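# Shelve the blue carton in the shelf row's gap

## Task

Take the blue carton off the desk and stand it in the empty slot among the cartons on the wall shelf. It must be upright, lined up with its neighbours and turned end-on as they are, with either end facing out. The brown cartons must stay where they were, neither moved nor rotated. The blue carton must not topple or be left leaning, or the task fails. It must stay in place on its own once the robot lets go.

## Robot and tools

Robot: a wheeled base carrying a lifting column, with a head of two cameras and two six-joint arms, each ending in a two-finger gripper. Shoulder height S is 0.90 m + column_m. Folded, the robot is 0.73 m long and 0.62 m wide, and its front sits 0.40 m ahead of the column. The base can drive straight or spin in place. It cannot move sideways.

Frames: the base frame has its origin on the floor below the column, midway between the drive wheels, with x forward, y left and z up. left_hand and right_hand report, in this frame, the point where the fingers meet; the fingertips reach 8 mm past it. A hand's z axis runs along the fingers and its y axis across the opening. Odometry is the base frame as it was at the start of the scene. It counts wheel turns, so slip shows up as travel. Heading is positive to the left.

execute_actions: "actions" holds one action or none. An empty list just reports state and images. An action may have "base", "joints" and "speeds", and its motions begin together.
- base: give exactly one key. translate_m is an offset in metres from where the base last measured itself, forward positive, -3 to 3. rotate_rad is an offset turn in radians, left (counter-clockwise) positive, -3.2 to 3.2.
- joints: absolute targets, one number per named joint. column_m 0 to 0.8. head_tilt_rad -0.61 to 1.308, where positive tilts down. For each arm (left_ / right_): joint1 -2.879 to 2.879, joint2 0 to 3.141, joint3 0 to 3.019, joint4 -1.692 to 1.57, joint5 -1.57 to 1.57 (positive swings the hand to the robot's right), joint6 -2.094 to 2.094 (positive rolls it clockwise, seen from behind). The gripper_m value is the fingertip gap in metres, 0 to 0.093. A joint you leave out may still be pushing toward its old target.
- speeds: optional caps for this action only. translate_m 0.05 to 0.8 m/s, rotate_rad 0.1 to 1 rad/s. These do not slow the arms. A base move that would take over 8.667 s is refused.
- cameras: a list drawn from cam_head_left, cam_head_right, cam_left_wrist, cam_right_wrist, nav_camera and all. Omitting it gives every camera; [] gives none.
If any key or value is bad, the whole call is refused and nothing moves.

wait: "seconds" from 0 to 10. Nothing new is commanded. zoom_image: "camera" plus "region" [x0, y0, x1, y1] in pixels of that camera's latest full image, measured from the top-left, at most 504x504. finished_scene: "scene" is the current scene's number. It is final and reports whether the goal was met.

Arm geometry: with joint1 at -1.57 (left) or 1.57 (right) and joints 5 and 6 at 0, each arm swings in a vertical plane straight ahead, 0.23 m off the centre line. Set a = j2 - 0.35, b = 1.05 + j2 - j3 and c = b - j4; c = 1.57 means the fingers point straight down. The hand is then about 0.12 + 0.39 sin a + 0.38 cos b + 0.25 cos c m ahead of the column and S + 0.39 cos a - 0.38 sin b - 0.25 sin c m above the floor. For example, 0.93/0.78/0.14 puts it 0.60 m ahead and 0.25 m below S. The real hand tends to sit up to about 5 cm lower and nearer the column, or about 12 cm with a heavy or far-out load. Use the reported hand position instead, which is accurate to a few cm. Reach is about 1 m from the shoulder. Light loads (up to 0.3 kg) can be carried with the fingers down, up to 0.6 m ahead.

Gripping: the grip here is weak, about 13 to 25 N per pad, so hold the carton securely and avoid jerks. To grasp, command a gap smaller than the object; "off_target" is then expected. If the reported gap stays 0.002 m or more above its target, something is held. The fingers are 7 cm long, and the gripper body is 10x7 cm. Targets within about 0.03 rad of the current reading (0.08 rad for joints 2 and 3) may not move a joint at all. For gentle contact, step about 0.05 rad per call from your last target.

Results: base_status and joint_status say how each motion ended. "done" means within tolerance; for the base it means the wheels turned fully, even with slip. "off_target" means it came to rest short of the target and may still be pushing. "contact_stop" (base or column only) means it stopped on contact and now holds there. "time_out" means the limit ran out. "joint command not followed" means a safety check held back the arm's targets to avoid hitting the body or the other arm. To clear it, move the joints concerned at least 0.05 rad back, or drive away. on_its_own reports what you did not command; "held at" is a held target, not a position. motor_effort covers only the wheels. If turned_by_wheels and turned_by_imu differ a lot, the base hit something or slipped. base_tilt is in degrees. Motor temperatures are listed per arm joint; a stall near 100 °C drops the arm.

Column: it stops with contact_stop when a hand touches down while lowering. It then refuses to go down again until it has risen 0.2 m. The base stops only when a wheel stalls. If that happens, back off 0.05 m before turning. A shelf or table edge can pass over the housing and strike the column.

Cameras: the head cameras sit 0.91 to 1.03 m + column_m up and look down by head_tilt_rad. The wrist cameras look along the fingers, angled 0.62 rad toward the hand's +x. nav_camera is at the front of the base, 0.23 m up.

Avoid: dropping or tipping the carton, nudging the brown cartons, pressing the arms against each other, and long hard pushes. A pushing arm overheats, and a base that pushes for about 3 s cuts its wheel motors for 2 s. To relieve a pushing arm, send its reported joint positions back as its targets.

Each tool is called after "Emit:" by a JSON object that holds its "op" and its "data".

## Session

Emit:
{"op": "execute_actions", "data": {"actions": []}}

Scene clock: 0.00 s.
Motor temperatures (°C, as the motors report them): left_arm=[27 26 29 26 28 26] | right_arm=[29 28 27 26 26 28]
base_odometry: x=+0.000 y=+0.000 heading=+0.000 (m, m, rad; odometry frame)
turned_by_wheels: +0.000 (rad since the last result)
turned_by_imu: +0.000 (rad since the last result)
base_tilt: forward=+0.1 right=-0.4 (deg)
base_status: not commanded
joint_positions: column_m=+0.555 head_tilt_rad=+0.857 left_joint1_rad=-1.601 left_joint2_rad=+0.885 left_joint3_rad=+0.411 left_joint4_rad=-0.971 left_joint5_rad=+0.047 left_joint6_rad=+0.043 left_gripper_m=+0.095 right_joint1_rad=+1.569 right_joint2_rad=+0.896 right_joint3_rad=+0.417 right_joint4_rad=-1.002 right_joint5_rad=+0.054 right_joint6_rad=-0.084 right_gripper_m=+0.095
joint_status: not commanded
wheel_motors_off: 0
motor_effort: left_wheel=+5 right_wheel=+2 (%)
left_hand: x=+0.1443 y=+0.2103 z=+1.2584 quat_wxyz=(+0.444, -0.021, -0.895, +0.039) (m; base frame)
right_hand: x=+0.1414 y=-0.2350 z=+1.2628 quat_wxyz=(+0.461, +0.049, -0.886, +0.005) (m; base frame)
pictures: cam_head_left, cam_head_right, cam_left_wrist, cam_right_wrist, nav_camera
Images, in order (width x height): cam_head_left 504x504, cam_head_right 504x504, cam_left_wrist 504x504, cam_right_wrist 504x504, nav_camera 504x504.

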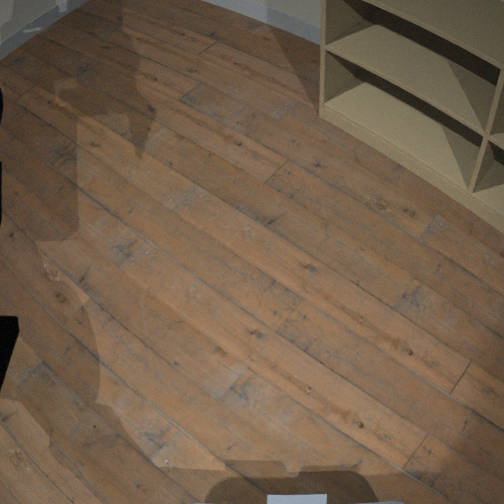

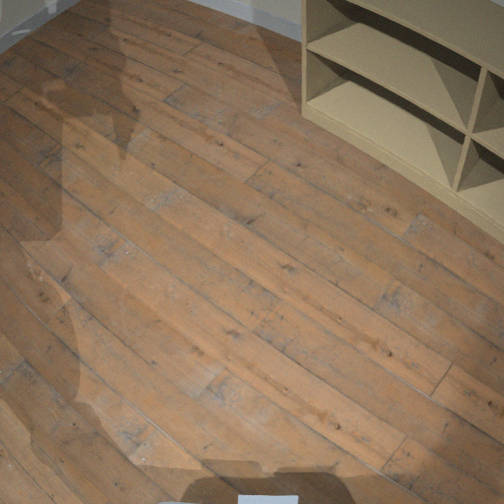

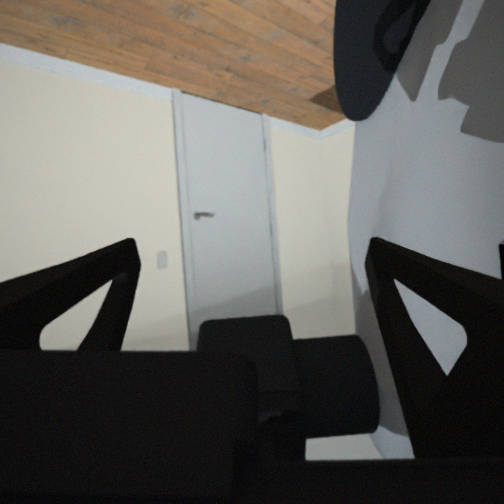

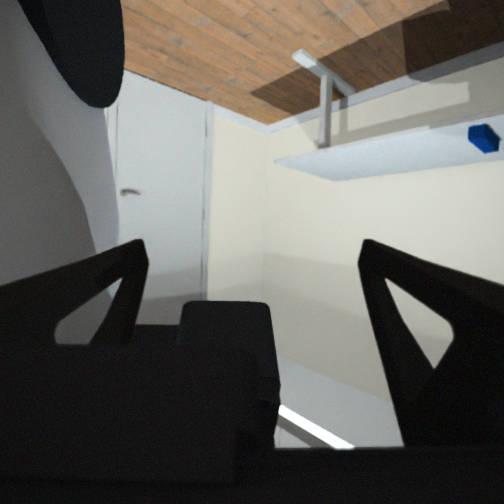

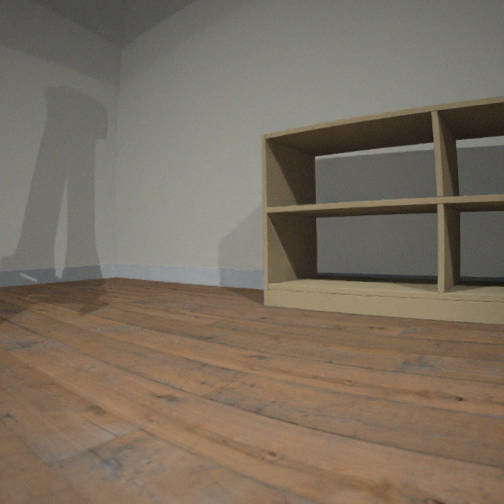

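Emit:
{"op": "execute_actions", "data": {"actions": [{"base":{"rotate_rad":-2.4},"joints":{"head_tilt_rad":0.45}}], "cameras": ["cam_head_left","nav_camera"]}}

Scene clock: 7.33 s.
Motor temperatures (°C, as the motors report them): left_arm=[27 26 29 26 28 26] | right_arm=[29 28 27 26 26 28]
base_odometry: x=+0.000 y=+0.000 heading=-2.399 (m, m, rad; odometry frame)
turned_by_wheels: -2.399 (rad since the last result)
turned_by_imu: -2.374 (rad since the last result)
base_tilt: forward=+0.1 right=-0.4 (deg)
base_status: done
joint_positions: column_m=+0.555 head_tilt_rad=+0.468 left_joint1_rad=-1.601 left_joint2_rad=+0.885 left_joint3_rad=+0.411 left_joint4_rad=-0.971 left_joint5_rad=+0.047 left_joint6_rad=+0.043 left_gripper_m=+0.095 right_joint1_rad=+1.569 right_joint2_rad=+0.896 right_joint3_rad=+0.417 right_joint4_rad=-1.002 right_joint5_rad=+0.054 right_joint6_rad=-0.084 right_gripper_m=+0.095
joint_status: all done
wheel_motors_off: 0
motor_effort: left_wheel=+1(46) right_wheel=-3(44) (%)
left_hand: x=+0.1443 y=+0.2103 z=+1.2584 quat_wxyz=(+0.444, -0.021, -0.895, +0.039) (m; base frame)
right_hand: x=+0.1414 y=-0.2350 z=+1.2628 quat_wxyz=(+0.461, +0.049, -0.886, +0.005) (m; base frame)
pictures: cam_head_left, nav_camera
Images, in order (width x height): cam_head_left 504x504, nav_camera 504x504.

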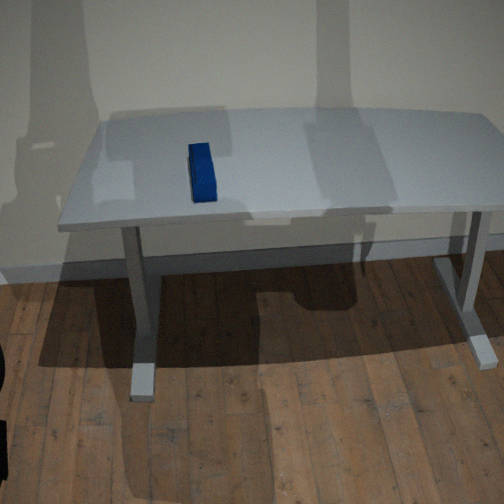

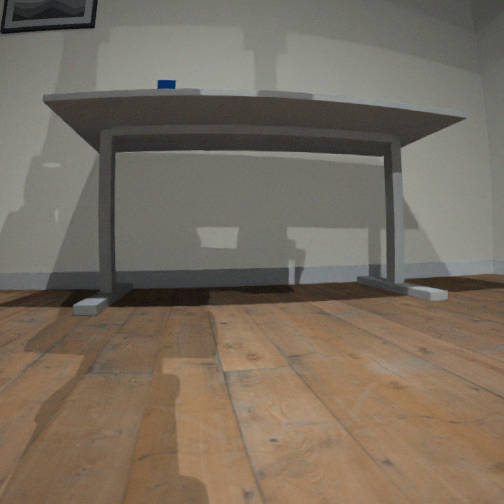

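Emit:
{"op": "execute_actions", "data": {"actions": [{"base":{"rotate_rad":-1.5},"joints":{"head_tilt_rad":0.15}}], "cameras": ["cam_head_left"]}}

Emit:
{"op": "execute_actions", "data": {"actions": [{"base":{"rotate_rad":-1.5}}], "cameras": ["cam_head_left"]}}

Emit:
{"op": "execute_actions", "data": {"actions": [{"base":{"rotate_rad":-1.5}}], "cameras": ["cam_head_left"]}}

Scene clock: 10.30 s.
Motor temperatures (°C, as the motors report them): left_arm=[27 26 29 26 28 26] | right_arm=[29 28 27 26 26 28]
base_odometry: x=+0.000 y=+0.000 heading=+2.384 (m, m, rad; odometry frame)
turned_by_wheels: -1.499 (rad since the last result)
turned_by_imu: -1.488 (rad since the last result)
base_tilt: forward=+0.1 right=-0.3 (deg)
base_status: done
joint_positions: column_m=+0.555 head_tilt_rad=+0.170 left_joint1_rad=-1.601 left_joint2_rad=+0.885 left_joint3_rad=+0.411 left_joint4_rad=-0.971 left_joint5_rad=+0.047 left_joint6_rad=+0.043 left_gripper_m=+0.095 right_joint1_rad=+1.569 right_joint2_rad=+0.896 right_joint3_rad=+0.417 right_joint4_rad=-1.002 right_joint5_rad=+0.054 right_joint6_rad=-0.084 right_gripper_m=+0.095
joint_status: all done
wheel_motors_off: 0
motor_effort: left_wheel=+1(29) right_wheel=-2(26) (%)
left_hand: x=+0.1443 y=+0.2103 z=+1.2584 quat_wxyz=(+0.444, -0.021, -0.895, +0.039) (m; base frame)
right_hand: x=+0.1414 y=-0.2350 z=+1.2628 quat_wxyz=(+0.461, +0.049, -0.886, +0.005) (m; base frame)
pictures: cam_head_left
Images, in order (width x height): cam_head_left 504x504.

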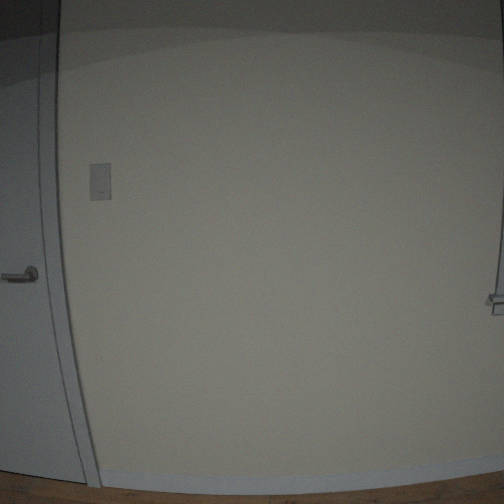

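Scene clock: 13.10 s.
Motor temperatures (°C, as the motors report them): left_arm=[27 26 29 26 28 26] | right_arm=[29 28 27 26 26 28]
base_odometry: x=+0.000 y=+0.000 heading=+0.885 (m, m, rad; odometry frame)
turned_by_wheels: -1.499 (rad since the last result)
turned_by_imu: -1.488 (rad since the last result)
base_tilt: forward=+0.0 right=-0.3 (deg)
base_status: done
joint_positions: column_m=+0.555 head_tilt_rad=+0.170 left_joint1_rad=-1.601 left_joint2_rad=+0.885 left_joint3_rad=+0.411 left_joint4_rad=-0.971 left_joint5_rad=+0.047 left_joint6_rad=+0.043 left_gripper_m=+0.095 right_joint1_rad=+1.569 right_joint2_rad=+0.896 right_joint3_rad=+0.417 right_joint4_rad=-1.002 right_joint5_rad=+0.054 right_joint6_rad=-0.084 right_gripper_m=+0.095
joint_status: not commanded
wheel_motors_off: 0
motor_effort: left_wheel=+1(28) right_wheel=-1(26) (%)
left_hand: x=+0.1443 y=+0.2103 z=+1.2584 quat_wxyz=(+0.444, -0.021, -0.895, +0.039) (m; base frame)
right_hand: x=+0.1414 y=-0.2350 z=+1.2628 quat_wxyz=(+0.461, +0.049, -0.886, +0.005) (m; base frame)
pictures: cam_head_left
Images, in order (width x height): cam_head_left 504x504.

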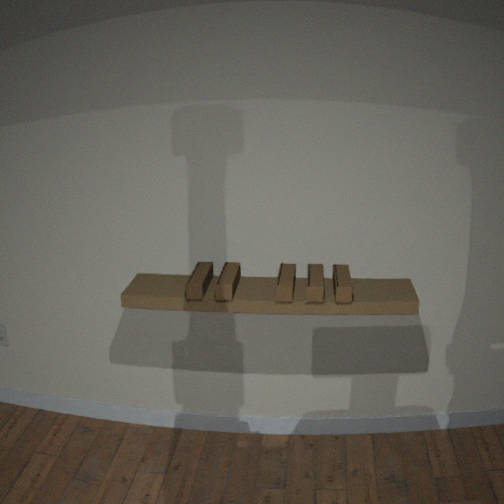

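Scene clock: 15.90 s.
Motor temperatures (°C, as the motors report them): left_arm=[27 26 29 26 28 26] | right_arm=[29 28 27 26 26 28]
base_odometry: x=+0.000 y=+0.000 heading=-0.614 (m, m, rad; odometry frame)
turned_by_wheels: -1.499 (rad since the last result)
turned_by_imu: -1.488 (rad since the last result)
base_tilt: forward=+0.1 right=-0.4 (deg)
base_status: done
joint_positions: column_m=+0.555 head_tilt_rad=+0.170 left_joint1_rad=-1.601 left_joint2_rad=+0.885 left_joint3_rad=+0.411 left_joint4_rad=-0.971 left_joint5_rad=+0.047 left_joint6_rad=+0.043 left_gripper_m=+0.095 right_joint1_rad=+1.569 right_joint2_rad=+0.896 right_joint3_rad=+0.417 right_joint4_rad=-1.002 right_joint5_rad=+0.054 right_joint6_rad=-0.084 right_gripper_m=+0.095
joint_status: not commanded
wheel_motors_off: 0
motor_effort: left_wheel=+0(27) right_wheel=-4(26) (%)
left_hand: x=+0.1443 y=+0.2103 z=+1.2584 quat_wxyz=(+0.444, -0.021, -0.895, +0.039) (m; base frame)
right_hand: x=+0.1414 y=-0.2350 z=+1.2628 quat_wxyz=(+0.461, +0.049, -0.886, +0.005) (m; base frame)
pictures: cam_head_left
Images, in order (width x height): cam_head_left 504x504.

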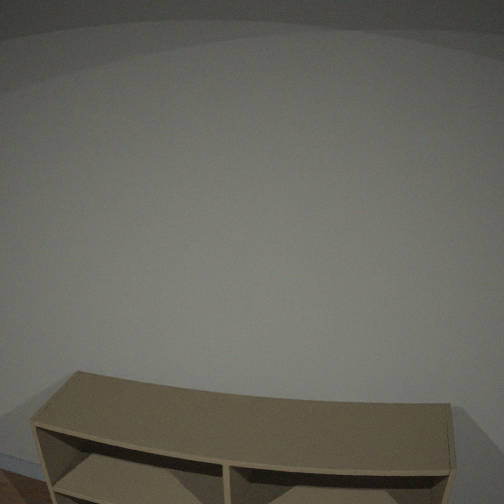

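Emit:
{"op": "execute_actions", "data": {"actions": [{"base":{"rotate_rad":-1.75},"joints":{"head_tilt_rad":0.6}}], "cameras": []}}

Emit:
{"op": "execute_actions", "data": {"actions": [{"joints":{"left_joint1_rad":-1.57,"left_joint2_rad":1.25,"left_joint3_rad":1.4,"left_joint4_rad":-0.4,"left_joint5_rad":0,"left_joint6_rad":0}}], "cameras": ["cam_head_left","cam_left_wrist"]}}

Scene clock: 19.60 s.
Motor temperatures (°C, as the motors report them): left_arm=[27 26 29 26 28 26] | right_arm=[29 28 27 26 26 28]
base_odometry: x=+0.000 y=+0.000 heading=-2.364 (m, m, rad; odometry frame)
turned_by_wheels: -1.749 (rad since the last result)
turned_by_imu: -1.736 (rad since the last result)
base_tilt: forward=+0.2 right=-0.3 (deg)
base_status: done
joint_positions: column_m=+0.555 head_tilt_rad=+0.603 left_joint1_rad=-1.601 left_joint2_rad=+0.885 left_joint3_rad=+0.411 left_joint4_rad=-0.971 left_joint5_rad=+0.047 left_joint6_rad=+0.043 left_gripper_m=+0.095 right_joint1_rad=+1.569 right_joint2_rad=+0.896 right_joint3_rad=+0.417 right_joint4_rad=-1.002 right_joint5_rad=+0.054 right_joint6_rad=-0.084 right_gripper_m=+0.095
joint_status: all done
wheel_motors_off: 0
motor_effort: left_wheel=+1(28) right_wheel=-1(28) (%)
left_hand: x=+0.1443 y=+0.2103 z=+1.2584 quat_wxyz=(+0.444, -0.021, -0.895, +0.039) (m; base frame)
right_hand: x=+0.1414 y=-0.2350 z=+1.2628 quat_wxyz=(+0.461, +0.049, -0.886, +0.005) (m; base frame)
pictures: none
No camera images: the call's "cameras" was empty. Leave "cameras" out to get every camera's image.

Scene clock: 21.13 s.
Motor temperatures (°C, as the motors report them): left_arm=[27 26 29 26 28 26] | right_arm=[29 28 27 26 26 28]
base_odometry: x=+0.000 y=+0.000 heading=-2.364 (m, m, rad; odometry frame)
turned_by_wheels: +0.000 (rad since the last result)
turned_by_imu: +0.001 (rad since the last result)
base_tilt: forward=+0.1 right=-0.3 (deg)
base_status: not commanded
joint_positions: column_m=+0.555 head_tilt_rad=+0.603 left_joint1_rad=-1.579 left_joint2_rad=+1.242 left_joint3_rad=+1.382 left_joint4_rad=-0.397 left_joint5_rad=+0.002 left_joint6_rad=+0.009 left_gripper_m=+0.095 right_joint1_rad=+1.569 right_joint2_rad=+0.896 right_joint3_rad=+0.417 right_joint4_rad=-1.002 right_joint5_rad=+0.054 right_joint6_rad=-0.084 right_gripper_m=+0.095
joint_status: all done
wheel_motors_off: 0
motor_effort: left_wheel=+5(5) right_wheel=-5(8) (%)
left_hand: x=+0.7240 y=+0.2196 z=+1.1596 quat_wxyz=(-0.133, -0.006, -0.991, +0.004) (m; base frame)
right_hand: x=+0.1414 y=-0.2350 z=+1.2628 quat_wxyz=(+0.461, +0.049, -0.886, +0.005) (m; base frame)
pictures: cam_head_left, cam_left_wrist
Images, in order (width x height): cam_head_left 504x504, cam_left_wrist 504x504.

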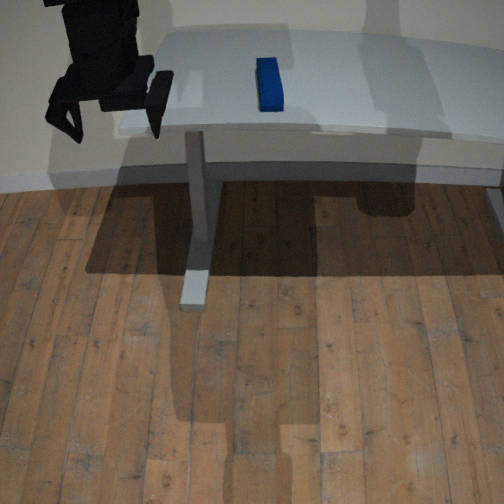

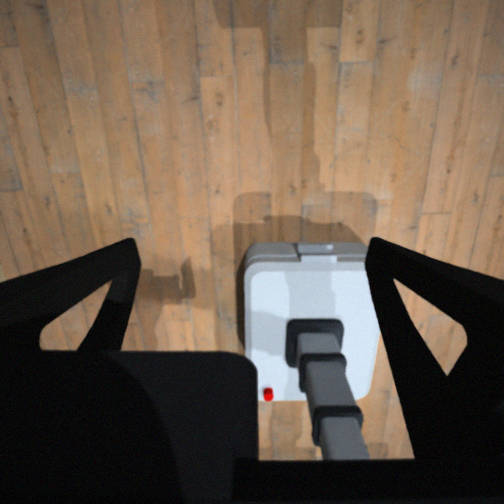

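Emit:
{"op": "execute_actions", "data": {"actions": [{"base":{"rotate_rad":-0.25}}], "cameras": []}}

Emit:
{"op": "execute_actions", "data": {"actions": [{"base":{"translate_m":0.8},"joints":{"column_m":0.4}}], "cameras": []}}

Emit:
{"op": "execute_actions", "data": {"actions": [{"base":{"rotate_rad":0.25},"joints":{"head_tilt_rad":0.75}}], "cameras": ["cam_head_left","cam_left_wrist"]}}

Scene clock: 23.00 s.
Motor temperatures (°C, as the motors report them): left_arm=[27 27 30 26 28 26] | right_arm=[29 28 27 26 26 28]
base_odometry: x=+0.000 y=+0.000 heading=-2.613 (m, m, rad; odometry frame)
turned_by_wheels: -0.249 (rad since the last result)
turned_by_imu: -0.247 (rad since the last result)
base_tilt: forward=+0.1 right=-0.3 (deg)
base_status: done
joint_positions: column_m=+0.555 head_tilt_rad=+0.603 left_joint1_rad=-1.575 left_joint2_rad=+1.242 left_joint3_rad=+1.382 left_joint4_rad=-0.397 left_joint5_rad=+0.002 left_joint6_rad=+0.009 left_gripper_m=+0.095 right_joint1_rad=+1.569 right_joint2_rad=+0.896 right_joint3_rad=+0.417 right_joint4_rad=-1.002 right_joint5_rad=+0.054 right_joint6_rad=-0.084 right_gripper_m=+0.095
joint_status: not commanded
wheel_motors_off: 0
motor_effort: left_wheel=+1(29) right_wheel=-1(26) (%)
left_hand: x=+0.7240 y=+0.2221 z=+1.1595 quat_wxyz=(-0.133, -0.005, -0.991, +0.002) (m; base frame)
right_hand: x=+0.1414 y=-0.2350 z=+1.2628 quat_wxyz=(+0.461, +0.049, -0.886, +0.005) (m; base frame)
pictures: none
No camera images: the call's "cameras" was empty. Leave "cameras" out to get every camera's image.

Scene clock: 26.17 s.
Motor temperatures (°C, as the motors report them): left_arm=[27 27 30 26 28 26] | right_arm=[29 29 27 26 26 28]
base_odometry: x=-0.691 y=-0.403 heading=-2.613 (m, m, rad; odometry frame)
turned_by_wheels: +0.000 (rad since the last result)
turned_by_imu: +0.002 (rad since the last result)
base_tilt: forward=+0.1 right=-0.3 (deg)
base_status: done
joint_positions: column_m=+0.400 head_tilt_rad=+0.604 left_joint1_rad=-1.575 left_joint2_rad=+1.242 left_joint3_rad=+1.382 left_joint4_rad=-0.397 left_joint5_rad=+0.002 left_joint6_rad=+0.009 left_gripper_m=+0.095 right_joint1_rad=+1.569 right_joint2_rad=+0.896 right_joint3_rad=+0.419 right_joint4_rad=-1.002 right_joint5_rad=+0.054 right_joint6_rad=-0.084 right_gripper_m=+0.095
joint_status: all done
wheel_motors_off: 0
motor_effort: left_wheel=+0(54) right_wheel=+2(58) (%)
left_hand: x=+0.7244 y=+0.2221 z=+1.0044 quat_wxyz=(-0.133, -0.005, -0.991, +0.002) (m; base frame)
right_hand: x=+0.1426 y=-0.2350 z=+1.1070 quat_wxyz=(+0.460, +0.049, -0.887, +0.005) (m; base frame)
pictures: none
No camera images: the call's "cameras" was empty. Leave "cameras" out to get every camera's image.

Scene clock: 27.63 s.
Motor temperatures (°C, as the motors report them): left_arm=[27 27 30 26 28 26] | right_arm=[29 29 27 26 26 28]
base_odometry: x=-0.691 y=-0.403 heading=-2.365 (m, m, rad; odometry frame)
turned_by_wheels: +0.249 (rad since the last result)
turned_by_imu: +0.243 (rad since the last result)
base_tilt: forward=+0.2 right=-0.3 (deg)
base_status: done
joint_positions: column_m=+0.400 head_tilt_rad=+0.752 left_joint1_rad=-1.573 left_joint2_rad=+1.242 left_joint3_rad=+1.382 left_joint4_rad=-0.397 left_joint5_rad=+0.002 left_joint6_rad=+0.009 left_gripper_m=+0.095 right_joint1_rad=+1.569 right_joint2_rad=+0.896 right_joint3_rad=+0.419 right_joint4_rad=-1.002 right_joint5_rad=+0.054 right_joint6_rad=-0.084 right_gripper_m=+0.095
joint_status: all done
wheel_motors_off: 0
motor_effort: left_wheel=-2(54) right_wheel=-2(41) (%)
left_hand: x=+0.7244 y=+0.2232 z=+1.0044 quat_wxyz=(-0.133, -0.005, -0.991, +0.001) (m; base frame)
right_hand: x=+0.1426 y=-0.2350 z=+1.1070 quat_wxyz=(+0.460, +0.049, -0.887, +0.005) (m; base frame)
pictures: cam_head_left, cam_left_wrist
Images, in order (width x height): cam_head_left 504x504, cam_left_wrist 504x504.

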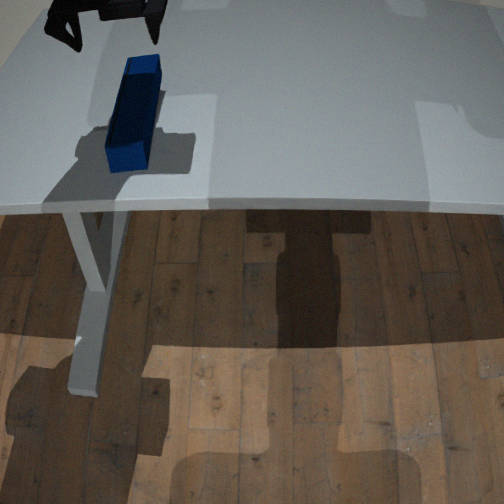

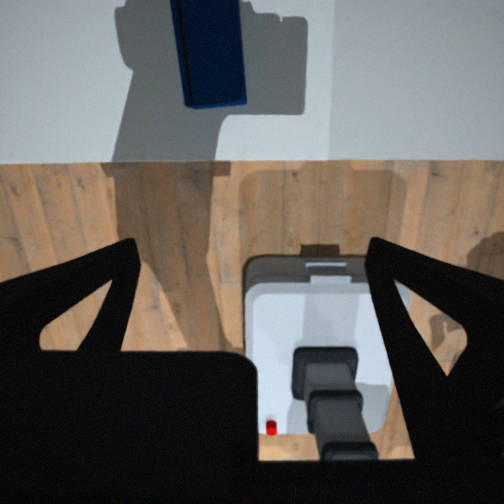

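Emit:
{"op": "execute_actions", "data": {"actions": [{"base":{"rotate_rad":0.045},"joints":{"left_joint6_rad":0.06}}], "cameras": []}}

Emit:
{"op": "execute_actions", "data": {"actions": [{"base":{"translate_m":0.15},"joints":{"column_m":0.3}}], "cameras": ["cam_head_left","cam_left_wrist"]}}

Scene clock: 28.87 s.
Motor temperatures (°C, as the motors report them): left_arm=[27 27 30 26 28 26] | right_arm=[29 29 27 26 26 28]
base_odometry: x=-0.692 y=-0.404 heading=-2.321 (m, m, rad; odometry frame)
turned_by_wheels: +0.044 (rad since the last result)
turned_by_imu: +0.044 (rad since the last result)
base_tilt: forward=+0.1 right=-0.4 (deg)
base_status: done
joint_positions: column_m=+0.400 head_tilt_rad=+0.752 left_joint1_rad=-1.572 left_joint2_rad=+1.242 left_joint3_rad=+1.382 left_joint4_rad=-0.397 left_joint5_rad=+0.002 left_joint6_rad=+0.053 left_gripper_m=+0.095 right_joint1_rad=+1.569 right_joint2_rad=+0.896 right_joint3_rad=+0.419 right_joint4_rad=-1.002 right_joint5_rad=+0.054 right_joint6_rad=-0.084 right_gripper_m=+0.095
joint_status: all done
wheel_motors_off: 0
motor_effort: left_wheel=-1(47) right_wheel=+1(23) (%)
left_hand: x=+0.7244 y=+0.2235 z=+1.0044 quat_wxyz=(-0.133, -0.026, -0.991, -0.002) (m; base frame)
right_hand: x=+0.1426 y=-0.2350 z=+1.1070 quat_wxyz=(+0.460, +0.049, -0.887, +0.005) (m; base frame)
pictures: none
No camera images: the call's "cameras" was empty. Leave "cameras" out to get every camera's image.

Scene clock: 30.73 s.
Motor temperatures (°C, as the motors report them): left_arm=[27 27 30 26 28 26] | right_arm=[29 29 27 26 26 28]
base_odometry: x=-0.794 y=-0.514 heading=-2.319 (m, m, rad; odometry frame)
turned_by_wheels: +0.002 (rad since the last result)
turned_by_imu: +0.003 (rad since the last result)
base_tilt: forward=+0.1 right=-0.3 (deg)
base_status: done
joint_positions: column_m=+0.300 head_tilt_rad=+0.753 left_joint1_rad=-1.572 left_joint2_rad=+1.242 left_joint3_rad=+1.382 left_joint4_rad=-0.397 left_joint5_rad=+0.002 left_joint6_rad=+0.053 left_gripper_m=+0.095 right_joint1_rad=+1.569 right_joint2_rad=+0.895 right_joint3_rad=+0.419 right_joint4_rad=-1.002 right_joint5_rad=+0.054 right_joint6_rad=-0.084 right_gripper_m=+0.095
joint_status: all done
wheel_motors_off: 0
motor_effort: left_wheel=+2(57) right_wheel=-1(41) (%)
left_hand: x=+0.7244 y=+0.2235 z=+0.9044 quat_wxyz=(-0.133, -0.026, -0.991, -0.002) (m; base frame)
right_hand: x=+0.1426 y=-0.2350 z=+1.0070 quat_wxyz=(+0.459, +0.049, -0.887, +0.005) (m; base frame)
pictures: cam_head_left, cam_left_wrist
Images, in order (width x height): cam_head_left 504x504, cam_left_wrist 504x504.

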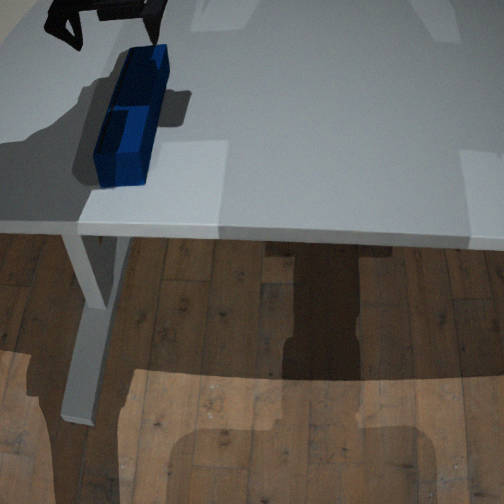

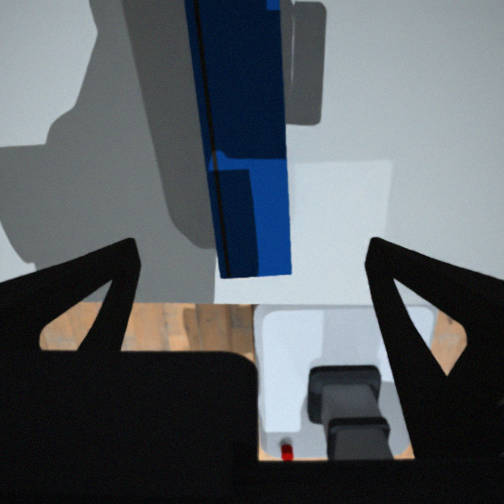

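Emit:
{"op": "execute_actions", "data": {"actions": [{"base":{"translate_m":0.11},"joints":{"column_m":0.24,"head_tilt_rad":0.6}}], "cameras": ["cam_head_left","cam_left_wrist"]}}

Scene clock: 32.47 s.
Motor temperatures (°C, as the motors report them): left_arm=[27 27 30 26 28 26] | right_arm=[29 29 27 26 26 28]
base_odometry: x=-0.869 y=-0.594 heading=-2.318 (m, m, rad; odometry frame)
turned_by_wheels: +0.001 (rad since the last result)
turned_by_imu: +0.002 (rad since the last result)
base_tilt: forward=+0.1 right=-0.4 (deg)
base_status: done
joint_positions: column_m=+0.240 head_tilt_rad=+0.617 left_joint1_rad=-1.572 left_joint2_rad=+1.243 left_joint3_rad=+1.383 left_joint4_rad=-0.397 left_joint5_rad=+0.002 left_joint6_rad=+0.053 left_gripper_m=+0.095 right_joint1_rad=+1.569 right_joint2_rad=+0.895 right_joint3_rad=+0.419 right_joint4_rad=-1.002 right_joint5_rad=+0.054 right_joint6_rad=-0.084 right_gripper_m=+0.095
joint_status: all done
wheel_motors_off: 0
motor_effort: left_wheel=+1(47) right_wheel=+0(40) (%)
left_hand: x=+0.7247 y=+0.2235 z=+0.8444 quat_wxyz=(-0.133, -0.026, -0.991, -0.002) (m; base frame)
right_hand: x=+0.1428 y=-0.2350 z=+0.9470 quat_wxyz=(+0.459, +0.049, -0.887, +0.005) (m; base frame)
pictures: cam_head_left, cam_left_wrist
Images, in order (width x height): cam_head_left 504x504, cam_left_wrist 504x504.

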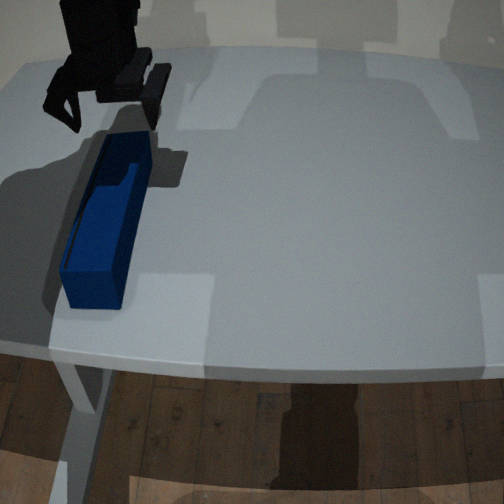

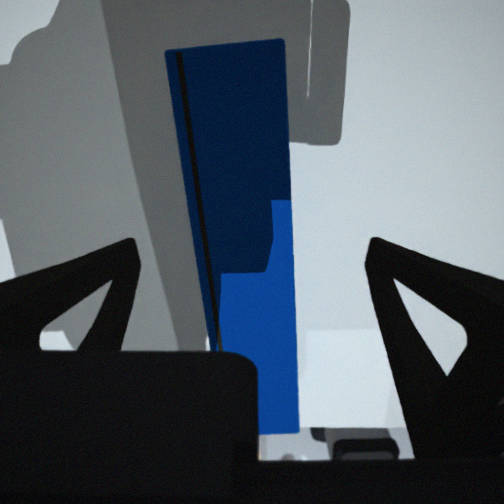

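Emit:
{"op": "execute_actions", "data": {"actions": [{"joints":{"column_m":0.19,"left_joint6_rad":-0.03}}], "cameras": ["cam_head_left","cam_left_wrist"]}}

Scene clock: 33.87 s.
Motor temperatures (°C, as the motors report them): left_arm=[27 27 31 26 28 26] | right_arm=[29 29 27 26 26 28]
base_odometry: x=-0.869 y=-0.594 heading=-2.318 (m, m, rad; odometry frame)
turned_by_wheels: +0.000 (rad since the last result)
turned_by_imu: +0.001 (rad since the last result)
base_tilt: forward=+0.2 right=-0.4 (deg)
base_status: not commanded
joint_positions: column_m=+0.190 head_tilt_rad=+0.617 left_joint1_rad=-1.572 left_joint2_rad=+1.243 left_joint3_rad=+1.383 left_joint4_rad=-0.397 left_joint5_rad=+0.002 left_joint6_rad=-0.021 left_gripper_m=+0.095 right_joint1_rad=+1.569 right_joint2_rad=+0.895 right_joint3_rad=+0.419 right_joint4_rad=-1.002 right_joint5_rad=+0.054 right_joint6_rad=-0.084 right_gripper_m=+0.095
joint_status: all done
wheel_motors_off: 0
motor_effort: left_wheel=+2(2) right_wheel=-3(4) (%)
left_hand: x=+0.7247 y=+0.2235 z=+0.7944 quat_wxyz=(-0.133, +0.010, -0.991, +0.003) (m; base frame)
right_hand: x=+0.1428 y=-0.2350 z=+0.8970 quat_wxyz=(+0.459, +0.049, -0.887, +0.005) (m; base frame)
pictures: cam_head_left, cam_left_wrist
Images, in order (width x height): cam_head_left 504x504, cam_left_wrist 504x504.

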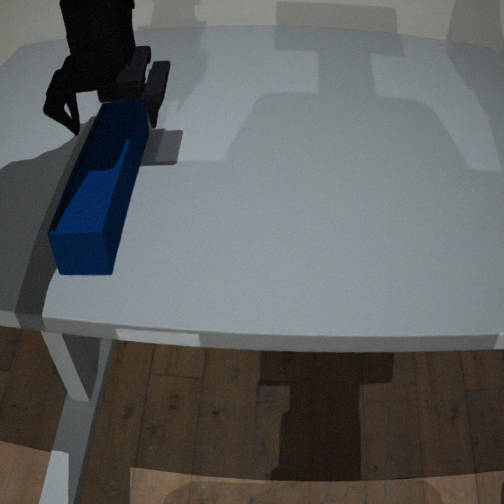

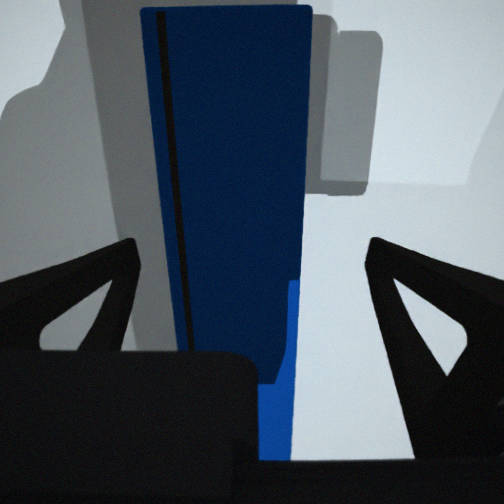

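Emit:
{"op": "execute_actions", "data": {"actions": [{"joints":{"column_m":0.155}}], "cameras": ["cam_head_left","cam_left_wrist"]}}

Scene clock: 35.07 s.
Motor temperatures (°C, as the motors report them): left_arm=[27 28 31 26 28 26] | right_arm=[29 29 27 26 26 28]
base_odometry: x=-0.869 y=-0.594 heading=-2.318 (m, m, rad; odometry frame)
turned_by_wheels: +0.000 (rad since the last result)
turned_by_imu: +0.001 (rad since the last result)
base_tilt: forward=+0.0 right=-0.3 (deg)
base_status: not commanded
joint_positions: column_m=+0.155 head_tilt_rad=+0.617 left_joint1_rad=-1.572 left_joint2_rad=+1.243 left_joint3_rad=+1.383 left_joint4_rad=-0.397 left_joint5_rad=+0.002 left_joint6_rad=-0.021 left_gripper_m=+0.095 right_joint1_rad=+1.569 right_joint2_rad=+0.895 right_joint3_rad=+0.419 right_joint4_rad=-1.002 right_joint5_rad=+0.054 right_joint6_rad=-0.084 right_gripper_m=+0.095
joint_status: all done
wheel_motors_off: 0
motor_effort: left_wheel=+3(2) right_wheel=-2(2) (%)
left_hand: x=+0.7247 y=+0.2235 z=+0.7594 quat_wxyz=(-0.133, +0.010, -0.991, +0.003) (m; base frame)
right_hand: x=+0.1428 y=-0.2350 z=+0.8620 quat_wxyz=(+0.459, +0.049, -0.887, +0.005) (m; base frame)
pictures: cam_head_left, cam_left_wrist
Images, in order (width x height): cam_head_left 504x504, cam_left_wrist 504x504.

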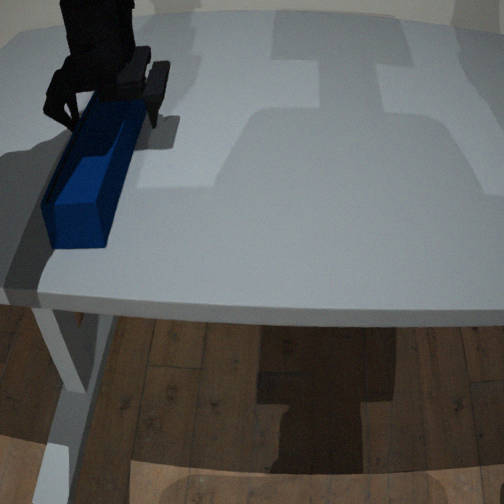

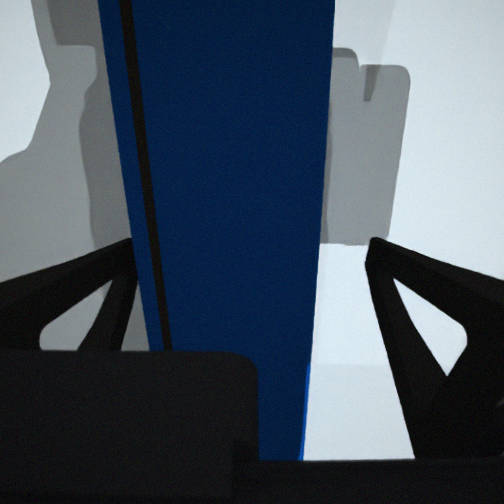

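Emit:
{"op": "execute_actions", "data": {"actions": [{"base":{"rotate_rad":0.022}}], "cameras": []}}

Emit:
{"op": "execute_actions", "data": {"actions": [{"joints":{"column_m":0.125}}], "cameras": ["cam_head_left","cam_left_wrist"]}}

Scene clock: 36.00 s.
Motor temperatures (°C, as the motors report them): left_arm=[27 28 31 26 28 26] | right_arm=[29 29 27 26 26 28]
base_odometry: x=-0.869 y=-0.594 heading=-2.298 (m, m, rad; odometry frame)
turned_by_wheels: +0.020 (rad since the last result)
turned_by_imu: +0.019 (rad since the last result)
base_tilt: forward=+0.2 right=-0.4 (deg)
base_status: done
joint_positions: column_m=+0.155 head_tilt_rad=+0.617 left_joint1_rad=-1.571 left_joint2_rad=+1.243 left_joint3_rad=+1.383 left_joint4_rad=-0.397 left_joint5_rad=+0.001 left_joint6_rad=-0.021 left_gripper_m=+0.095 right_joint1_rad=+1.569 right_joint2_rad=+0.895 right_joint3_rad=+0.419 right_joint4_rad=-1.002 right_joint5_rad=+0.054 right_joint6_rad=-0.084 right_gripper_m=+0.095
joint_status: not commanded
wheel_motors_off: 0
motor_effort: left_wheel=-1(49) right_wheel=+0(42) (%)
left_hand: x=+0.7247 y=+0.2240 z=+0.7594 quat_wxyz=(-0.133, +0.010, -0.991, +0.002) (m; base frame)
right_hand: x=+0.1428 y=-0.2350 z=+0.8620 quat_wxyz=(+0.459, +0.049, -0.887, +0.005) (m; base frame)
pictures: none
No camera images: the call's "cameras" was empty. Leave "cameras" out to get every camera's image.

Scene clock: 36.97 s.
Motor temperatures (°C, as the motors report them): left_arm=[27 28 31 26 28 26] | right_arm=[29 29 27 26 26 28]
base_odometry: x=-0.869 y=-0.594 heading=-2.298 (m, m, rad; odometry frame)
turned_by_wheels: +0.000 (rad since the last result)
turned_by_imu: +0.000 (rad since the last result)
base_tilt: forward=+0.2 right=-0.5 (deg)
base_status: not commanded
joint_positions: column_m=+0.125 head_tilt_rad=+0.617 left_joint1_rad=-1.571 left_joint2_rad=+1.241 left_joint3_rad=+1.383 left_joint4_rad=-0.397 left_joint5_rad=+0.002 left_joint6_rad=-0.021 left_gripper_m=+0.095 right_joint1_rad=+1.569 right_joint2_rad=+0.895 right_joint3_rad=+0.419 right_joint4_rad=-1.002 right_joint5_rad=+0.054 right_joint6_rad=-0.084 right_gripper_m=+0.095
joint_status: all done
wheel_motors_off: 0
motor_effort: left_wheel=-3(3) right_wheel=+3(2) (%)
left_hand: x=+0.7253 y=+0.2238 z=+0.7307 quat_wxyz=(-0.134, +0.010, -0.991, +0.003) (m; base frame)
right_hand: x=+0.1428 y=-0.2350 z=+0.8320 quat_wxyz=(+0.459, +0.049, -0.887, +0.005) (m; base frame)
pictures: cam_head_left, cam_left_wrist
Images, in order (width x height): cam_head_left 504x504, cam_left_wrist 504x504.

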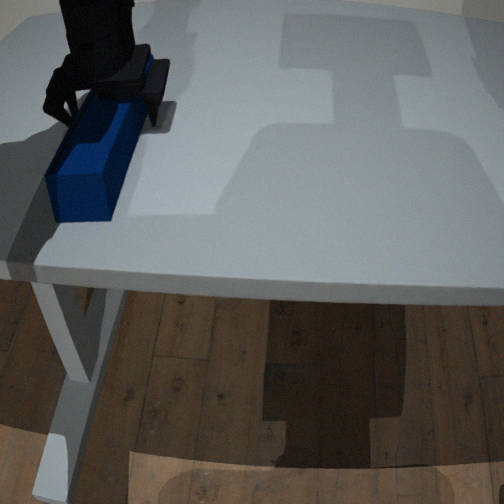

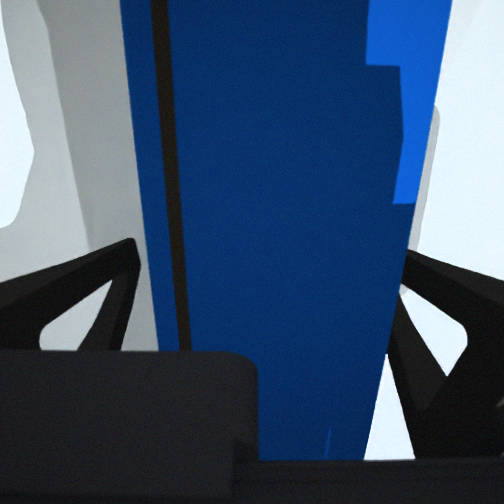

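Emit:
{"op": "execute_actions", "data": {"actions": [{"joints":{"left_gripper_m":0.03}}], "cameras": []}}

Emit:
{"op": "execute_actions", "data": {"actions": [{"joints":{"column_m":0.25,"head_tilt_rad":0.4}}], "cameras": ["cam_head_left","cam_left_wrist"]}}

Scene clock: 37.73 s.
Motor temperatures (°C, as the motors report them): left_arm=[27 28 31 26 28 26] | right_arm=[29 29 27 26 26 28]
base_odometry: x=-0.869 y=-0.594 heading=-2.298 (m, m, rad; odometry frame)
turned_by_wheels: +0.000 (rad since the last result)
turned_by_imu: +0.000 (rad since the last result)
base_tilt: forward=+0.1 right=-0.3 (deg)
base_status: not commanded
joint_positions: column_m=+0.125 head_tilt_rad=+0.617 left_joint1_rad=-1.571 left_joint2_rad=+1.240 left_joint3_rad=+1.383 left_joint4_rad=-0.397 left_joint5_rad=+0.002 left_joint6_rad=-0.023 left_gripper_m=+0.060 right_joint1_rad=+1.569 right_joint2_rad=+0.895 right_joint3_rad=+0.419 right_joint4_rad=-1.002 right_joint5_rad=+0.054 right_joint6_rad=-0.084 right_gripper_m=+0.095
joint_status: left_gripper_m off_target (ended at +0.060, target +0.030)
wheel_motors_off: 0
motor_effort: left_wheel=-3(3) right_wheel=+2(5) (%)
left_hand: x=+0.7256 y=+0.2238 z=+0.7312 quat_wxyz=(-0.134, +0.011, -0.991, +0.003) (m; base frame)
right_hand: x=+0.1428 y=-0.2350 z=+0.8320 quat_wxyz=(+0.459, +0.049, -0.887, +0.005) (m; base frame)
pictures: none
No camera images: the call's "cameras" was empty. Leave "cameras" out to get every camera's image.

Scene clock: 39.97 s.
Motor temperatures (°C, as the motors report them): left_arm=[27 28 31 26 28 26] | right_arm=[29 29 27 26 26 28]
base_odometry: x=-0.869 y=-0.594 heading=-2.298 (m, m, rad; odometry frame)
turned_by_wheels: +0.000 (rad since the last result)
turned_by_imu: +0.001 (rad since the last result)
base_tilt: forward=+0.1 right=-0.4 (deg)
base_status: not commanded
joint_positions: column_m=+0.250 head_tilt_rad=+0.418 left_joint1_rad=-1.571 left_joint2_rad=+1.241 left_joint3_rad=+1.383 left_joint4_rad=-0.397 left_joint5_rad=+0.002 left_joint6_rad=-0.023 left_gripper_m=+0.060 right_joint1_rad=+1.569 right_joint2_rad=+0.895 right_joint3_rad=+0.419 right_joint4_rad=-1.002 right_joint5_rad=+0.054 right_joint6_rad=-0.084 right_gripper_m=+0.095
joint_status: all done
wheel_motors_off: 0
motor_effort: left_wheel=-3(3) right_wheel=+4(4) (%)
left_hand: x=+0.7252 y=+0.2238 z=+0.8554 quat_wxyz=(-0.134, +0.011, -0.991, +0.003) (m; base frame)
right_hand: x=+0.1428 y=-0.2350 z=+0.9569 quat_wxyz=(+0.459, +0.049, -0.887, +0.005) (m; base frame)
pictures: cam_head_left, cam_left_wrist
Images, in order (width x height): cam_head_left 504x504, cam_left_wrist 504x504.

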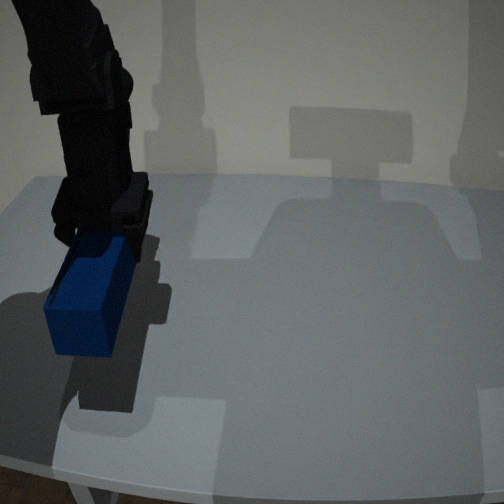

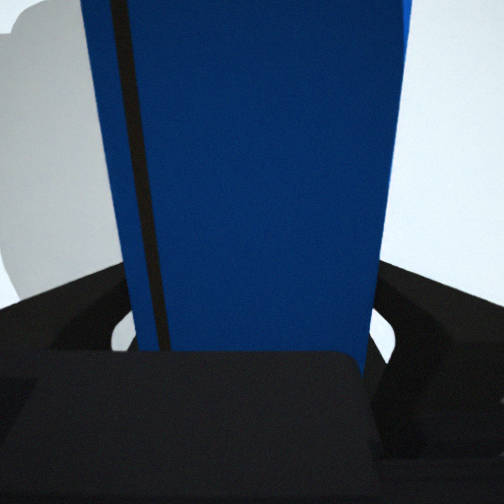

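Emit:
{"op": "execute_actions", "data": {"actions": [{"base":{"translate_m":-0.55},"joints":{"column_m":0.4}}], "cameras": []}}

Emit:
{"op": "execute_actions", "data": {"actions": [{"base":{"rotate_rad":2.70},"speeds":{"rotate_rad":0.7},"joints":{"column_m":0.7,"head_tilt_rad":0.4}}], "cameras": ["cam_head_left"]}}

Emit:
{"op": "execute_actions", "data": {"actions": [{"base":{"translate_m":0.72}}], "cameras": []}}

Emit:
{"op": "execute_actions", "data": {"actions": [{"base":{"rotate_rad":0.4},"speeds":{"rotate_rad":0.6}}], "cameras": ["cam_head_left","cam_left_wrist","nav_camera"]}}

Scene clock: 43.30 s.
Motor temperatures (°C, as the motors report them): left_arm=[27 28 31 26 28 26] | right_arm=[29 29 27 26 26 28]
base_odometry: x=-0.503 y=-0.183 heading=-2.297 (m, m, rad; odometry frame)
turned_by_wheels: +0.001 (rad since the last result)
turned_by_imu: +0.002 (rad since the last result)
base_tilt: forward=+0.1 right=-0.3 (deg)
base_status: done
joint_positions: column_m=+0.400 head_tilt_rad=+0.418 left_joint1_rad=-1.571 left_joint2_rad=+1.241 left_joint3_rad=+1.383 left_joint4_rad=-0.398 left_joint5_rad=+0.002 left_joint6_rad=-0.023 left_gripper_m=+0.060 right_joint1_rad=+1.569 right_joint2_rad=+0.895 right_joint3_rad=+0.415 right_joint4_rad=-1.002 right_joint5_rad=+0.054 right_joint6_rad=-0.084 right_gripper_m=+0.095
joint_status: all done
wheel_motors_off: 0
motor_effort: left_wheel=+1(62) right_wheel=-1(53) (%)
left_hand: x=+0.7250 y=+0.2238 z=+1.0051 quat_wxyz=(-0.133, +0.011, -0.991, +0.003) (m; base frame)
right_hand: x=+0.1406 y=-0.2350 z=+1.1076 quat_wxyz=(+0.461, +0.049, -0.886, +0.005) (m; base frame)
pictures: none
No camera images: the call's "cameras" was empty. Leave "cameras" out to get every camera's image.

Scene clock: 48.17 s.
Motor temperatures (°C, as the motors report them): left_arm=[27 28 31 26 28 26] | right_arm=[29 29 27 26 26 28]
base_odometry: x=-0.503 y=-0.183 heading=+0.403 (m, m, rad; odometry frame)
turned_by_wheels: +2.699 (rad since the last result)
turned_by_imu: +2.675 (rad since the last result)
base_tilt: forward=+0.1 right=-0.4 (deg)
base_status: done
joint_positions: column_m=+0.700 head_tilt_rad=+0.418 left_joint1_rad=-1.572 left_joint2_rad=+1.241 left_joint3_rad=+1.383 left_joint4_rad=-0.398 left_joint5_rad=+0.002 left_joint6_rad=-0.023 left_gripper_m=+0.060 right_joint1_rad=+1.569 right_joint2_rad=+0.895 right_joint3_rad=+0.415 right_joint4_rad=-1.002 right_joint5_rad=+0.054 right_joint6_rad=-0.084 right_gripper_m=+0.095
joint_status: all done
wheel_motors_off: 0
motor_effort: left_wheel=-2(50) right_wheel=+0(55) (%)
left_hand: x=+0.7250 y=+0.2237 z=+1.3051 quat_wxyz=(-0.133, +0.011, -0.991, +0.003) (m; base frame)
right_hand: x=+0.1406 y=-0.2350 z=+1.4076 quat_wxyz=(+0.461, +0.049, -0.886, +0.005) (m; base frame)
pictures: cam_head_left
Images, in order (width x height): cam_head_left 504x504.

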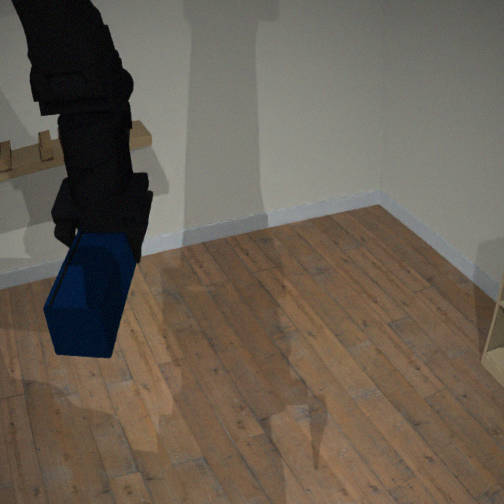

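Scene clock: 51.23 s.
Motor temperatures (°C, as the motors report them): left_arm=[27 28 31 26 28 26] | right_arm=[29 29 27 26 26 28]
base_odometry: x=+0.159 y=+0.099 heading=+0.403 (m, m, rad; odometry frame)
turned_by_wheels: +0.000 (rad since the last result)
turned_by_imu: +0.003 (rad since the last result)
base_tilt: forward=+0.2 right=-0.3 (deg)
base_status: done
joint_positions: column_m=+0.700 head_tilt_rad=+0.418 left_joint1_rad=-1.572 left_joint2_rad=+1.242 left_joint3_rad=+1.384 left_joint4_rad=-0.398 left_joint5_rad=+0.002 left_joint6_rad=-0.023 left_gripper_m=+0.060 right_joint1_rad=+1.569 right_joint2_rad=+0.895 right_joint3_rad=+0.419 right_joint4_rad=-1.002 right_joint5_rad=+0.054 right_joint6_rad=-0.084 right_gripper_m=+0.095
joint_status: not commanded
wheel_motors_off: 0
motor_effort: left_wheel=+0(57) right_wheel=+0(53) (%)
left_hand: x=+0.7253 y=+0.2237 z=+1.3051 quat_wxyz=(-0.134, +0.011, -0.991, +0.003) (m; base frame)
right_hand: x=+0.1428 y=-0.2350 z=+1.4068 quat_wxyz=(+0.459, +0.049, -0.887, +0.005) (m; base frame)
pictures: none
No camera images: the call's "cameras" was empty. Leave "cameras" out to get every camera's image.

Scene clock: 53.03 s.
Motor temperatures (°C, as the motors report them): left_arm=[27 28 31 26 28 26] | right_arm=[29 29 27 26 26 28]
base_odometry: x=+0.159 y=+0.099 heading=+0.802 (m, m, rad; odometry frame)
turned_by_wheels: +0.399 (rad since the last result)
turned_by_imu: +0.390 (rad since the last result)
base_tilt: forward=+0.0 right=-0.3 (deg)
base_status: done
joint_positions: column_m=+0.700 head_tilt_rad=+0.418 left_joint1_rad=-1.571 left_joint2_rad=+1.242 left_joint3_rad=+1.384 left_joint4_rad=-0.398 left_joint5_rad=+0.002 left_joint6_rad=-0.023 left_gripper_m=+0.060 right_joint1_rad=+1.569 right_joint2_rad=+0.895 right_joint3_rad=+0.419 right_joint4_rad=-1.002 right_joint5_rad=+0.054 right_joint6_rad=-0.084 right_gripper_m=+0.095
joint_status: not commanded
wheel_motors_off: 0
motor_effort: left_wheel=-3(54) right_wheel=-2(46) (%)
left_hand: x=+0.7253 y=+0.2239 z=+1.3051 quat_wxyz=(-0.134, +0.011, -0.991, +0.003) (m; base frame)
right_hand: x=+0.1428 y=-0.2350 z=+1.4068 quat_wxyz=(+0.459, +0.049, -0.887, +0.005) (m; base frame)
pictures: cam_head_left, cam_left_wrist, nav_camera
Images, in order (width x height): cam_head_left 504x504, cam_left_wrist 504x504, nav_camera 504x504.

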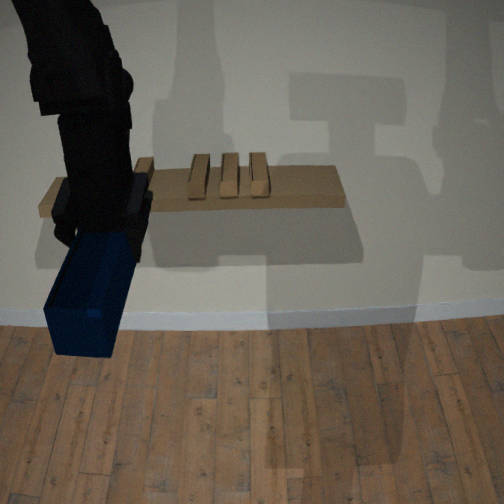

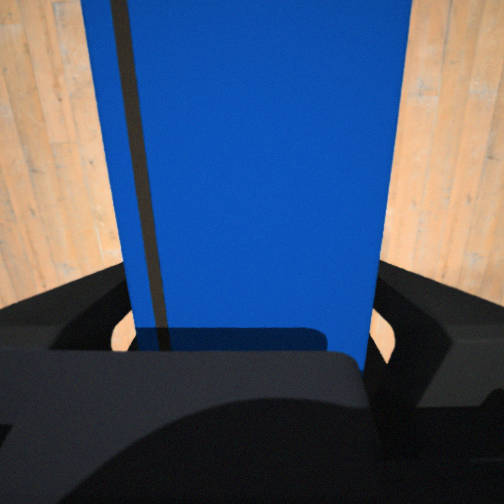

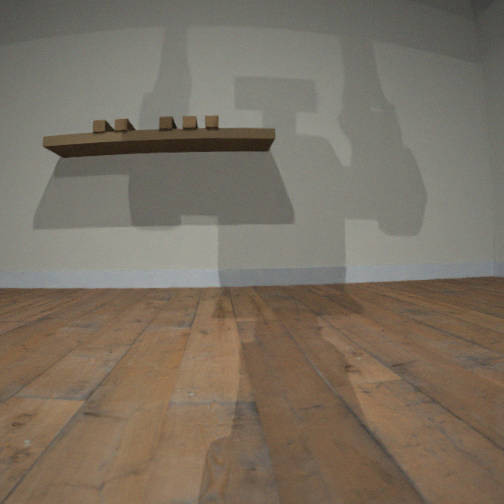

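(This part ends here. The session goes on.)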